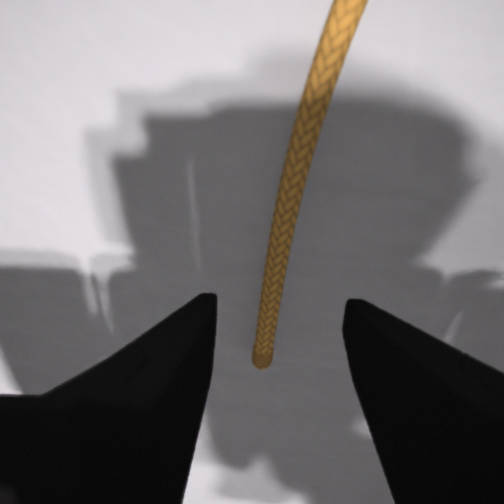

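Call:
execute_actions([
  {"rows":[[-0.35,1.445,0.715,-0.9,0.82,-0.15,-0.1],[-0.365,1.465,0.705,-0.87,0.82,-0.12,-0.1],[-0.365,1.465,0.705,-0.87,0.82,-0.12,-0.1],[-0.365,1.465,0.705,-0.87,0.82,-0.12,-0.1],[-0.365,1.465,0.705,-0.87,0.82,-0.12,-0.2],[-0.365,1.465,0.705,-0.87,0.82,-0.12,-0.8]]},
])

Scene clock: 100.47 s of 4397.00 s.
end_effector_position=(+0.1555, -0.1725, +0.0365) grip_measured=-0.747 end_effector_quat_wxyz=(+0.606, +0.024, +0.795, -0.030) end_effector_velocity=(-0.002, -0.000, +0.001) end_effector_angular_velocity=(-0.006, +0.005, +0.001)
Joint positions: [-0.36   1.457  0.712 -0.873  0.819 -0.124  0.002]
Joint velocities: [ 0.002 -0.002 -0.002 -0.007  0.007  0.007 -0.   ]
Heat: hottest waist 26 °C (-1.0 °C/min).
Steps of this call (steps 1 to 90: nothing new was sent; then 3.47 s passed at rest; steps 91 to 105: all 15 steps of this action). Readings (joint positions):
91: [-0.328 1.416 0.736 -0.926 0.818 -0.211]
92: [-0.335 1.424 0.732 -0.909 0.819 -0.184]
94: [-0.351 1.445 0.723 -0.887 0.819 -0.150]
98: [-0.360 1.457 0.712 -0.876 0.819 -0.129]
105: the state above

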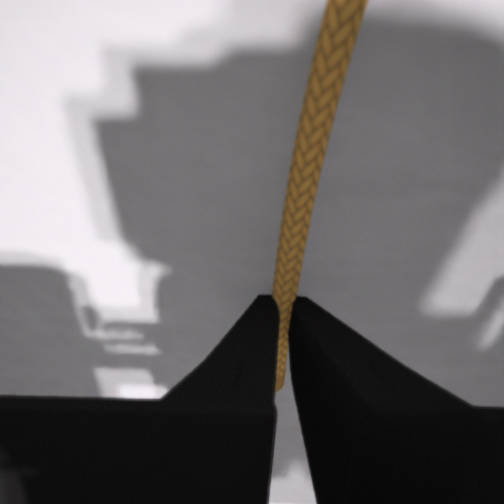

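Call:
execute_actions([
  {"rows":[[-0.33,1.46,0.72,-0.86,0.82,-0.08,-0.8],[-0.3,1.47,0.73,-0.84,0.82,-0.03,-0.8],[-0.27,1.48,0.74,-0.82,0.81,0.02,-0.8],[-0.24,1.49,0.75,-0.8,0.81,0.08,-0.8],[-0.21,1.51,0.75,-0.78,0.81,0.14,-0.8],[-0.18,1.53,0.75,-0.76,0.8,0.2,-0.8],[-0.15,1.55,0.75,-0.74,0.8,0.26,-0.8],[-0.12,1.57,0.75,-0.72,0.8,0.32,-0.8],[-0.09,1.59,0.75,-0.71,0.79,0.38,-0.8],[-0.06,1.61,0.75,-0.7,0.79,0.44,-0.8],[-0.03,1.63,0.75,-0.69,0.79,0.5,-0.8],[0,1.65,0.75,-0.68,0.78,0.56,-0.8],[0.03,1.67,0.75,-0.67,0.78,0.62,-0.8],[0.06,1.69,0.75,-0.66,0.78,0.68,-0.8],[0.09,1.71,0.75,-0.65,0.77,0.74,-0.8]]},
], pictures=false)

Call:
execute_actions([
  {"rows":[[0.15,1.8,0.72,-0.62,0.765,1.9,-0.8]]},
], pictures=false)

Call:
execute_actions([
  {"rows":[[0.15,1.83,0.715,-0.59,0.765,1.9,-0.8],[0.15,1.86,0.71,-0.56,0.765,1.9,-0.8],[0.15,1.89,0.71,-0.54,0.765,1.9,-0.8],[0.15,1.915,0.71,-0.52,0.765,1.9,-0.8]]},
])

Call:
execute_actions([
  {"rows":[[0.15,1.915,0.71,-0.52,0.765,1.9,-0.4],[0.15,1.915,0.71,-0.52,0.765,1.9,-0.4],[0.15,1.915,0.71,-0.52,0.765,1.9,-0.4],[0.15,1.915,0.71,-0.52,0.765,1.9,-0.4],[0.15,1.915,0.71,-0.52,0.765,1.9,-0.4],[0.18,1.88,0.73,-0.58,0.765,1.9,-0.4],[0.22,1.85,0.76,-0.65,0.765,1.9,-0.4],[0.3,1.8,0.85,-0.8,0.7,1.7,-0.4],[0.4,1.8,1.1,-0.9,0.6,1.4,-0.4]]},
], pictures=false)

Call:
execute_actions([
  {"rows":[[0.6,1.8,1.6,-1.4,0.4,-0.9,1]]},
], pictures=false)

Call:
execute_actions([
  {"steps":40},
])

Scene clock: 118.63 s of 4397.00 s.
end_effector_position=(+0.2432, -0.0928, +0.0634) grip_measured=-0.747 end_effector_quat_wxyz=(+0.689, +0.199, +0.670, -0.193) end_effector_velocity=(+0.093, +0.265, +0.063) end_effector_angular_velocity=(+0.170, -0.410, -0.918)
Joint positions: [ 0.02   1.658  0.748 -0.675  0.784  0.602  0.002]
Joint velocities: [ 0.891  0.584 -0.002  0.286 -0.139  1.766 -0.   ]
Heat: hottest waist 25 °C (-4.1 °C/min).
Steps of this call (steps 1 to 15: the robot went on to your last target; steps 16 to 90: nothing new was sent; then 14.67 s passed at rest; steps 91 to 105: all 15 steps of this action). Readings (joint positions):
91: [-0.357 1.457 0.712 -0.872 0.820 -0.114]
92: [-0.347 1.458 0.712 -0.865 0.820 -0.091]
94: [-0.305 1.468 0.719 -0.839 0.818 -0.020]
98: [-0.190 1.519 0.746 -0.762 0.809 0.189]
105: the state above

Scene clock: 119.13 s of 4397.00 s.
end_effector_position=(+0.2429, -0.0450, +0.0610) grip_measured=-0.747 end_effector_quat_wxyz=(+0.543, +0.476, +0.527, -0.449) end_effector_velocity=(-0.005, +0.000, -0.001) end_effector_angular_velocity=(+0.087, +0.051, -2.010)
Joint positions: [ 0.148  1.793  0.725 -0.622  0.764  1.631  0.002]
Joint velocities: [-0.002  0.002 -0.002 -0.022 -0.007  2.029 -0.   ]
Heat: hottest waist 25 °C (-4.0 °C/min).
Steps of this call (steps 1 to 15: all 15 steps of this action). Readings (joint positions):
1: [0.052 1.688 0.747 -0.661 0.781 0.668]
2: [0.087 1.718 0.746 -0.643 0.778 0.738]
4: [0.133 1.769 0.739 -0.631 0.765 0.875]
8: [0.147 1.792 0.725 -0.624 0.764 1.150]
15: the state above

Scene clock: 119.63 s of 4397.00 s.
end_effector_position=(+0.2437, -0.0257, +0.0422) grip_measured=-0.747 end_effector_quat_wxyz=(+0.477, +0.534, +0.470, -0.516) end_effector_velocity=(-0.002, +0.001, +0.000) end_effector_angular_velocity=(+0.005, +0.005, +0.029)
Joint positions: [ 0.15   1.906  0.716 -0.522  0.765  1.896  0.002]
Joint velocities: [ 0.002 -0.002 -0.002 -0.007 -0.007 -0.022 -0.   ]
Heat: hottest waist 25 °C (-4.1 °C/min).
Steps of this call (steps 1 to 15: all 15 steps of this action). Readings (joint positions):
1: [0.148 1.797 0.725 -0.616 0.764 1.700]
2: [0.148 1.808 0.725 -0.601 0.765 1.762]
4: [0.148 1.849 0.725 -0.561 0.765 1.836]
8: [0.148 1.903 0.716 -0.532 0.765 1.884]
15: the state above

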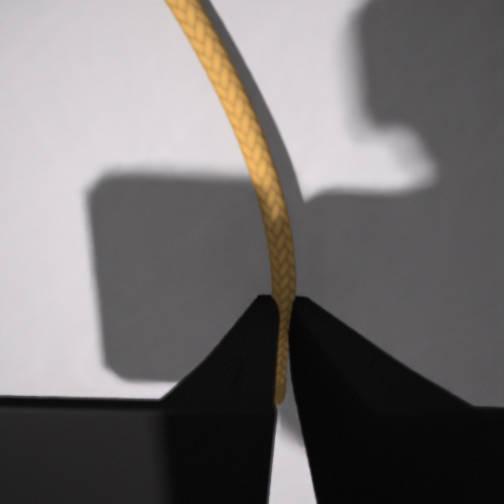

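Scene clock: 120.13 s of 4397.00 s.
end_effector_position=(+0.3036, -0.0045, +0.1669) grip_measured=-0.404 end_effector_quat_wxyz=(+0.619, +0.470, +0.565, -0.275) end_effector_velocity=(+0.214, -0.048, +0.321) end_effector_angular_velocity=(+0.310, -0.895, +0.437)
Joint positions: [ 0.394  1.809  1.057 -0.861  0.617  1.473  0.019]
Joint velocities: [ 0.247 -0.266  0.926 -0.271 -0.125 -0.857  0.   ]
Heat: hottest waist 25 °C (-4.0 °C/min).
Steps of this call (steps 1 to 15: all 15 steps of this action). Readings (joint positions):
1: [0.150 1.906 0.716 -0.522 0.765 1.896]
2: [0.150 1.906 0.716 -0.522 0.765 1.896]
4: [0.150 1.907 0.716 -0.522 0.765 1.896]
8: [0.187 1.881 0.742 -0.631 0.752 1.856]
15: the state above

Scene clock: 120.63 s of 4397.00 s.
end_effector_position=(+0.2968, -0.0164, +0.3255) grip_measured=+0.989 end_effector_quat_wxyz=(+0.771, +0.134, +0.600, +0.168) end_effector_velocity=(-0.018, +0.021, -0.029) end_effector_angular_velocity=(-0.550, -0.714, +1.954)
Joint positions: [ 0.604  1.788  1.594 -1.393  0.404  0.495  0.087]
Joint velocities: [-0.002  0.1   -0.007 -0.11  -0.051 -2.059  0.012]
Heat: hottest waist 25 °C (-4.1 °C/min).
Steps of this call (steps 1 to 15: all 15 steps of this action). Readings (joint positions):
1: [0.409 1.803 1.099 -0.905 0.589 1.429]
2: [0.441 1.802 1.144 -0.960 0.543 1.377]
4: [0.522 1.804 1.246 -1.073 0.466 1.253]
8: [0.607 1.804 1.485 -1.307 0.412 0.976]
15: the state above

Scene clock: 121.97 s of 4397.00 s.
end_effector_position=(+0.2961, -0.0149, +0.3236) grip_measured=+1.000 end_effector_quat_wxyz=(+0.673, -0.393, +0.356, +0.516) end_effector_velocity=(-0.001, -0.002, -0.001) end_effector_angular_velocity=(-0.000, +0.001, +0.019)
Joint positions: [ 0.604  1.796  1.594 -1.399  0.402 -0.897  0.088]
Joint velocities: [-0.007 -0.002  0.002 -0.007 -0.007 -0.022  0.   ]
Heat: hottest waist 25 °C (-4.0 °C/min).
Steps of this call (steps 1 to 40: the robot went on to your last target). Readings (joint positions):
1: [0.604 1.792 1.594 -1.395 0.403 0.426]
2: [0.604 1.794 1.594 -1.396 0.402 0.357]
4: [0.604 1.796 1.594 -1.397 0.402 0.220]
8: [0.604 1.796 1.594 -1.398 0.402 -0.054]
40: the state above

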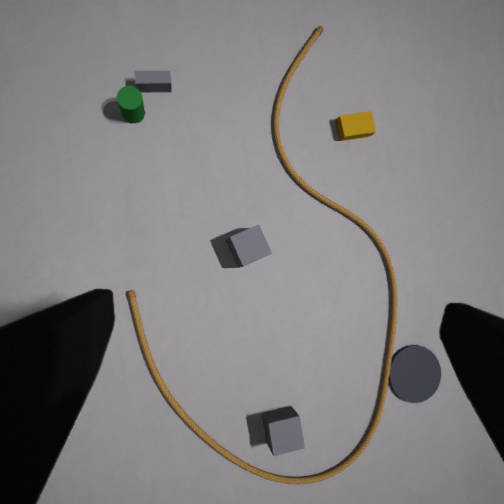

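Call:
execute_actions([
  {"rows":[[0.5,2.5,1.55,-0.4,0.469,-0.58,0]]},
], pictures=false)

Call:
execute_actions([
  {"rows":[[0.48,2.55,1.55,-0.36,0.469,-0.58,0],[0.47,2.6,1.55,-0.32,0.469,-0.58,0],[0.455,2.64,1.55,-0.29,0.469,-0.58,0],[0.445,2.67,1.55,-0.27,0.469,-0.58,0],[0.437,2.695,1.55,-0.256,0.469,-0.58,0]]},
], pictures=false)

Call:
execute_actions([
  {"steps":10},
])

Scene clock: 131.30 s of 4397.00 s.
end_effector_position=(+0.4135, +0.1678, +0.1705) grip_measured=+0.006 end_effector_quat_wxyz=(+0.763, -0.252, +0.445, +0.396) end_effector_velocity=(+0.132, +0.363, -0.259) end_effector_angular_velocity=(+0.363, -0.406, -0.472)
Joint positions: [ 0.504  2.431  1.565 -0.629  0.465 -0.588  0.039]
Joint velocities: [-0.002  1.057 -0.115  1.868  0.007  0.051 -0.002]
Heat: hottest waist 25 °C (-4.0 °C/min).
Steps of this call (steps 1 to 15: the robot went on to your last target; steps 16 to 90: nothing new was sent; then 5.83 s passed at rest; steps 91 to 105: all 15 steps of this action). Readings (joint positions):
91: [0.599 1.817 1.592 -1.381 0.406 -0.864]
92: [0.586 1.839 1.591 -1.326 0.421 -0.811]
94: [0.551 1.914 1.593 -1.217 0.444 -0.716]
98: [0.510 2.110 1.575 -1.019 0.459 -0.627]
105: the state above

Scene clock: 131.80 s of 4397.00 s.
end_effector_position=(+0.4331, +0.2244, +0.0791) grip_measured=+0.003 end_effector_quat_wxyz=(+0.793, -0.210, +0.444, +0.360) end_effector_velocity=(-0.003, +0.004, +0.007) end_effector_angular_velocity=(+0.003, -0.012, +0.023)
Joint positions: [ 0.436  2.692  1.551 -0.255  0.467 -0.583  0.039]
Joint velocities: [ 0.017 -0.007 -0.002 -0.007 -0.007 -0.007 -0.   ]
Heat: hottest waist 25 °C (-4.0 °C/min).
Steps of this call (steps 1 to 15: all 15 steps of this action). Readings (joint positions):
1: [0.504 2.469 1.561 -0.568 0.465 -0.587]
2: [0.501 2.507 1.558 -0.505 0.465 -0.586]
4: [0.486 2.577 1.558 -0.377 0.465 -0.584]
8: [0.444 2.672 1.555 -0.287 0.466 -0.584]
15: the state above

Scene clock: 132.13 s of 4397.00 s.
end_effector_position=(+0.4330, +0.2248, +0.0795) grip_measured=+0.003 end_effector_quat_wxyz=(+0.793, -0.210, +0.444, +0.361) end_effector_velocity=(+0.000, +0.002, +0.002) end_effector_angular_velocity=(+0.007, -0.008, +0.007)
Joint positions: [ 0.437  2.692  1.551 -0.255  0.467 -0.583  0.039]
Joint velocities: [ 0.002 -0.002 -0.002  0.007 -0.007 -0.007 -0.   ]
Heat: hottest waist 25 °C (-4.0 °C/min).
Steps of this call (steps 1 to 10: the robot went on to your last target). Readings (joint positions):
1: [0.437 2.692 1.551 -0.255 0.467 -0.583]
2: [0.437 2.692 1.551 -0.255 0.467 -0.583]
4: [0.437 2.692 1.551 -0.257 0.467 -0.583]
8: [0.437 2.692 1.551 -0.255 0.467 -0.583]
10: the state above

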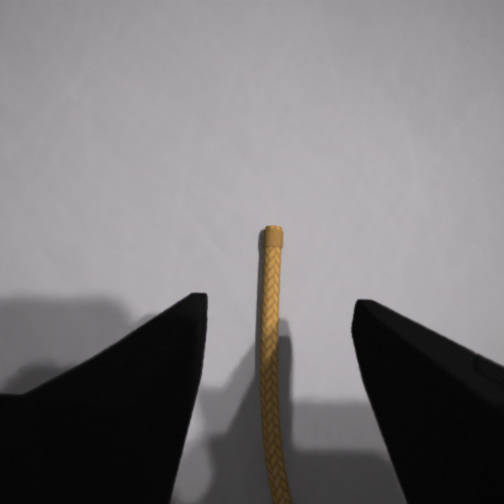

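Call:
execute_actions([
  {"rows":[[0.425,2.707,1.543,-0.23,0.467,-0.59,-0.1],[0.413,2.72,1.536,-0.205,0.465,-0.6,-0.1],[0.4,2.732,1.53,-0.18,0.462,-0.62,-0.1],[0.39,2.744,1.522,-0.155,0.46,-0.63,-0.1],[0.379,2.756,1.514,-0.135,0.458,-0.643,-0.1]]},
])

Scene clock: 139.00 s of 4397.00 s.
end_effector_position=(+0.4379, +0.2242, +0.0467) grip_measured=-0.097 end_effector_quat_wxyz=(+0.798, -0.207, +0.441, +0.355) end_effector_velocity=(-0.021, +0.010, -0.024) end_effector_angular_velocity=(-0.011, +0.051, +0.056)
Joint positions: [ 0.383  2.743  1.524 -0.135  0.46  -0.639  0.034]
Joint velocities: [-0.007  0.042 -0.022 -0.007 -0.022 -0.007 -0.   ]
Heat: hottest waist 27 °C (-1.0 °C/min).
Steps of this call (steps 1 to 15: the robot went on to your last target; steps 16 to 90: nothing new was sent; then 3.37 s passed at rest; steps 91 to 105: all 15 steps of this action). Readings (joint positions):
91: [0.437 2.692 1.551 -0.252 0.467 -0.583]
92: [0.436 2.694 1.551 -0.240 0.467 -0.585]
94: [0.427 2.704 1.548 -0.199 0.465 -0.603]
98: [0.390 2.732 1.533 -0.150 0.462 -0.632]
105: the state above

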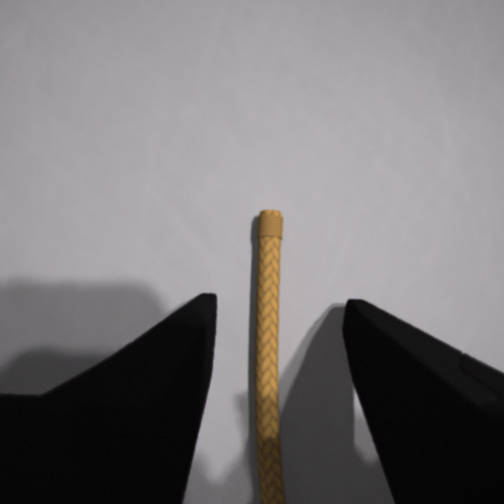

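Call:
execute_actions([
  {"rows":[[0.377,2.76,1.514,-0.135,0.458,-0.643,-0.2],[0.377,2.76,1.514,-0.135,0.458,-0.643,-0.3],[0.377,2.76,1.514,-0.135,0.458,-0.643,-0.8]],"steps":13},
], pictures=false)

Call:
execute_actions([
  {"rows":[[0.4,2.73,1.51,-0.15,0.46,-0.68,-0.8],[0.42,2.71,1.5,-0.17,0.47,-0.74,-0.8],[0.44,2.69,1.49,-0.19,0.48,-0.8,-0.8],[0.46,2.67,1.48,-0.22,0.49,-0.86,-0.8],[0.48,2.66,1.47,-0.25,0.5,-0.92,-0.8],[0.5,2.65,1.46,-0.28,0.51,-0.98,-0.8],[0.52,2.64,1.45,-0.31,0.52,-1.04,-0.8],[0.53,2.63,1.44,-0.34,0.53,-1.1,-0.8],[0.54,2.62,1.43,-0.37,0.54,-1.16,-0.8],[0.55,2.61,1.42,-0.4,0.55,-1.22,-0.8],[0.55,2.6,1.41,-0.43,0.56,-1.28,-0.8],[0.55,2.59,1.4,-0.46,0.57,-1.34,-0.8],[0.55,2.58,1.39,-0.49,0.58,-1.4,-0.8],[0.55,2.57,1.38,-0.52,0.59,-1.46,-0.8],[0.55,2.56,1.37,-0.55,0.6,-1.52,-0.8]]},
], pictures=false)

Call:
execute_actions([
  {"rows":[[0.55,2.55,1.36,-0.58,0.61,-1.58,-0.8],[0.55,2.54,1.345,-0.61,0.62,-1.64,-0.8],[0.55,2.53,1.33,-0.64,0.63,-1.7,-0.8],[0.545,2.52,1.315,-0.67,0.64,-1.76,-0.8],[0.54,2.51,1.3,-0.7,0.65,-1.82,-0.8],[0.535,2.5,1.285,-0.73,0.65,-1.88,-0.8],[0.53,2.5,1.27,-0.76,0.65,-1.94,-0.8],[0.53,2.5,1.253,-0.785,0.65,-2.28,-0.8]]},
])

Call:
execute_actions([
  {"rows":[[0.53,2.46,1.21,-0.78,0.655,-2.34,-0.8],[0.53,2.42,1.17,-0.77,0.66,-2.4,-0.8],[0.52,2.38,1.13,-0.76,0.665,-2.46,-0.8],[0.51,2.34,1.09,-0.75,0.67,-2.52,-0.8],[0.5,2.3,1.05,-0.74,0.675,-2.58,-0.8],[0.485,2.26,1.01,-0.73,0.68,-2.64,-0.8],[0.47,2.22,0.97,-0.72,0.69,-2.7,-0.8],[0.45,2.18,0.94,-0.71,0.695,-2.76,-0.8],[0.43,2.15,0.91,-0.7,0.7,-2.82,-0.8],[0.41,2.12,0.89,-0.69,0.705,-2.88,-0.8],[0.39,2.09,0.87,-0.685,0.71,-2.94,-0.8],[0.37,2.06,0.85,-0.68,0.72,-3.0,-0.8],[0.345,2.04,0.83,-0.67,0.725,-3.05,-0.8],[0.325,2.02,0.815,-0.665,0.73,-3.1,-0.8],[0.305,2.0,0.8,-0.659,0.733,-3.1,-0.8]]},
], pictures=false)

Call:
execute_actions([
  {"steps":12},
])

Scene clock: 165.17 s of 4397.00 s.
end_effector_position=(+0.4367, +0.2250, +0.0454) grip_measured=-0.745 end_effector_quat_wxyz=(+0.797, -0.208, +0.442, +0.356) end_effector_velocity=(-0.002, +0.000, -0.002) end_effector_angular_velocity=(+0.014, +0.010, +0.015)
Joint positions: [ 0.383  2.746  1.523 -0.135  0.459 -0.64   0.002]
Joint velocities: [-0.007 -0.002 -0.002 -0.007 -0.022 -0.007 -0.   ]
Heat: hottest waist 30 °C (+4.0 °C/min).
Steps of this call (steps 1 to 15: the robot went on to your last target; steps 16 to 90: nothing new was sent; then 22.73 s passed at rest; steps 91 to 103: all 13 steps of this action). Readings (joint positions):
91: [0.383 2.745 1.523 -0.135 0.460 -0.640]
92: [0.383 2.745 1.523 -0.135 0.460 -0.640]
94: [0.383 2.746 1.523 -0.135 0.460 -0.640]
98: [0.383 2.746 1.523 -0.135 0.459 -0.640]
103: the state above

Scene clock: 165.67 s of 4397.00 s.
end_effector_position=(+0.3580, +0.2082, +0.0950) grip_measured=-0.745 end_effector_quat_wxyz=(-0.526, +0.586, -0.285, -0.546) end_effector_velocity=(-0.173, -0.189, -0.069) end_effector_angular_velocity=(-1.249, +0.033, +2.146)
Joint positions: [ 0.561  2.589  1.407 -0.48   0.573 -1.381  0.002]
Joint velocities: [-0.042 -0.247 -0.335 -0.901  0.315 -1.81  -0.001]
Heat: hottest waist 30 °C (+4.1 °C/min).
Steps of this call (steps 1 to 15: all 15 steps of this action). Readings (joint positions):
1: [0.383 2.746 1.523 -0.136 0.459 -0.648]
2: [0.387 2.742 1.522 -0.143 0.461 -0.672]
4: [0.406 2.723 1.508 -0.176 0.473 -0.753]
8: [0.486 2.666 1.474 -0.273 0.506 -0.967]
15: the state above

Scene clock: 166.17 s of 4397.00 s.
end_effector_position=(+0.2904, +0.1383, +0.0722) grip_measured=-0.745 end_effector_quat_wxyz=(-0.078, +0.713, -0.066, -0.694) end_effector_velocity=(+0.003, -0.004, +0.002) end_effector_angular_velocity=(-0.017, -0.011, +0.525)
Joint positions: [ 0.533  2.507  1.262 -0.78   0.647 -2.235  0.003]
Joint velocities: [-0.007 -0.012  0.002 -0.007  0.007 -0.535  0.   ]
Heat: hottest waist 30 °C (+4.0 °C/min).
Steps of this call (steps 1 to 15: all 15 steps of this action). Readings (joint positions):
1: [0.559 2.581 1.395 -0.511 0.584 -1.441]
2: [0.557 2.572 1.383 -0.541 0.594 -1.501]
4: [0.554 2.553 1.357 -0.600 0.615 -1.622]
8: [0.543 2.515 1.301 -0.718 0.641 -1.867]
15: the state above

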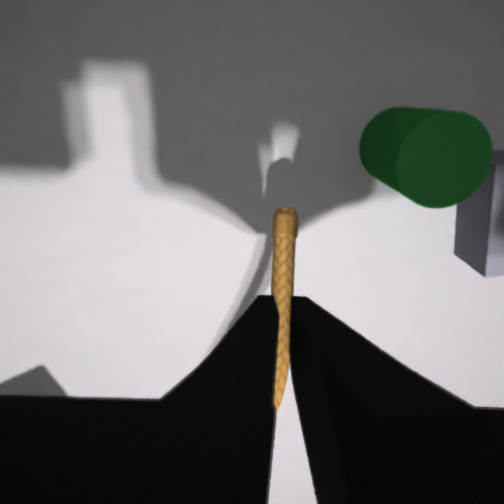

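Scene clock: 166.67 s of 4397.00 s.
end_effector_position=(+0.2525, +0.0255, +0.0715) grip_measured=-0.745 end_effector_quat_wxyz=(+0.124, +0.710, +0.127, -0.681) end_effector_velocity=(-0.063, -0.212, -0.069) end_effector_angular_velocity=(-0.022, +0.156, +0.361)
Joint positions: [ 0.356  2.055  0.852 -0.676  0.72  -3.015  0.003]
Joint velocities: [-0.632 -0.696 -0.545  0.183  0.125 -1.033 -0.   ]
Heat: hottest waist 30 °C (+5.1 °C/min).
Steps of this call (steps 1 to 15: all 15 steps of this action). Readings (joint positions):
1: [0.533 2.500 1.256 -0.776 0.648 -2.263]
2: [0.533 2.485 1.238 -0.772 0.650 -2.302]
4: [0.531 2.430 1.177 -0.767 0.656 -2.399]
8: [0.495 2.276 1.031 -0.733 0.678 -2.624]
15: the state above

Scene clock: 167.07 s of 4397.00 s.
end_effector_position=(+0.2466, +0.0105, +0.0657) grip_measured=-0.745 end_effector_quat_wxyz=(+0.135, +0.703, +0.139, -0.684) end_effector_velocity=(-0.002, -0.003, -0.000) end_effector_angular_velocity=(-0.010, +0.003, +0.025)
Joint positions: [ 0.309  2.006  0.81  -0.661  0.73  -3.096  0.003]
Joint velocities: [-0.002 -0.007 -0.007 -0.007  0.007 -0.022 -0.   ]
Heat: hottest waist 30 °C (+5.0 °C/min).
Steps of this call (steps 1 to 12: the robot went on to your last target). Readings (joint positions):
1: [0.336 2.036 0.837 -0.672 0.725 -3.042]
2: [0.322 2.023 0.827 -0.670 0.728 -3.060]
4: [0.310 2.012 0.817 -0.664 0.730 -3.080]
8: [0.309 2.008 0.810 -0.661 0.730 -3.093]
12: the state above

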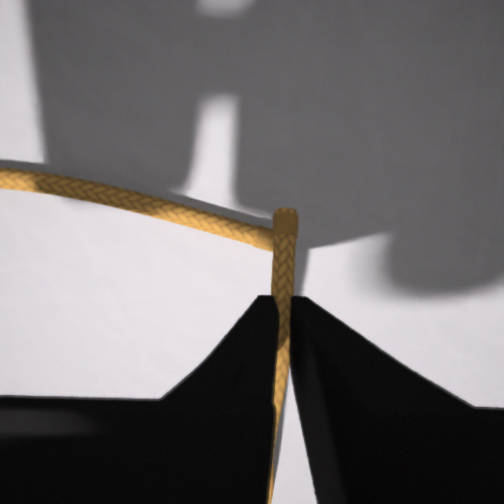

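Call:
execute_actions([
  {"rows":[[0.29,1.995,0.8,-0.65,0.74,-3.12,-0.8],[0.27,1.99,0.8,-0.63,0.745,-3.13,-0.8],[0.25,1.99,0.795,-0.62,0.75,-3.13,-0.8],[0.23,1.99,0.79,-0.61,0.75,-3.13,-0.8],[0.215,1.99,0.79,-0.6,0.75,-3.13,-0.8]]},
])

Scene clock: 172.73 s of 4397.00 s.
end_effector_position=(+0.2522, -0.0051, +0.0504) grip_measured=-0.745 end_effector_quat_wxyz=(+0.109, +0.702, +0.114, -0.694) end_effector_velocity=(+0.001, -0.000, +0.001) end_effector_angular_velocity=(-0.005, -0.009, +0.004)
Joint positions: [ 0.22   1.996  0.799 -0.602  0.748 -3.126  0.003]
Joint velocities: [ 0.002 -0.002 -0.002  0.007  0.007 -0.007 -0.   ]
Heat: hottest waist 30 °C (+5.1 °C/min).
Steps of this call (steps 1 to 30: the robot went on to your last target; steps 31 to 90: nothing new was sent; then 2.17 s passed at rest; steps 91 to 105: all 15 steps of this action). Readings (joint positions):
91: [0.308 2.005 0.809 -0.659 0.731 -3.101]
92: [0.303 2.004 0.809 -0.652 0.733 -3.109]
94: [0.278 2.000 0.806 -0.632 0.741 -3.119]
98: [0.224 1.996 0.802 -0.608 0.748 -3.125]
105: the state above

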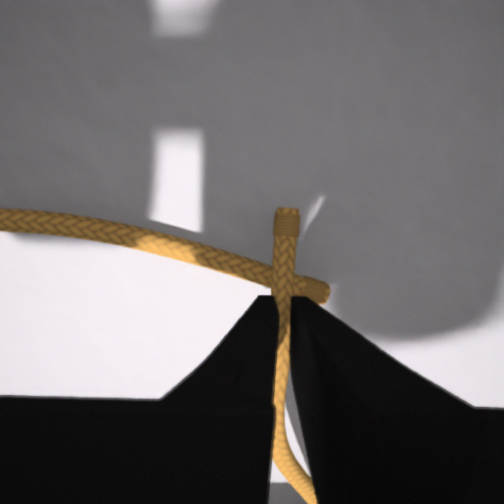

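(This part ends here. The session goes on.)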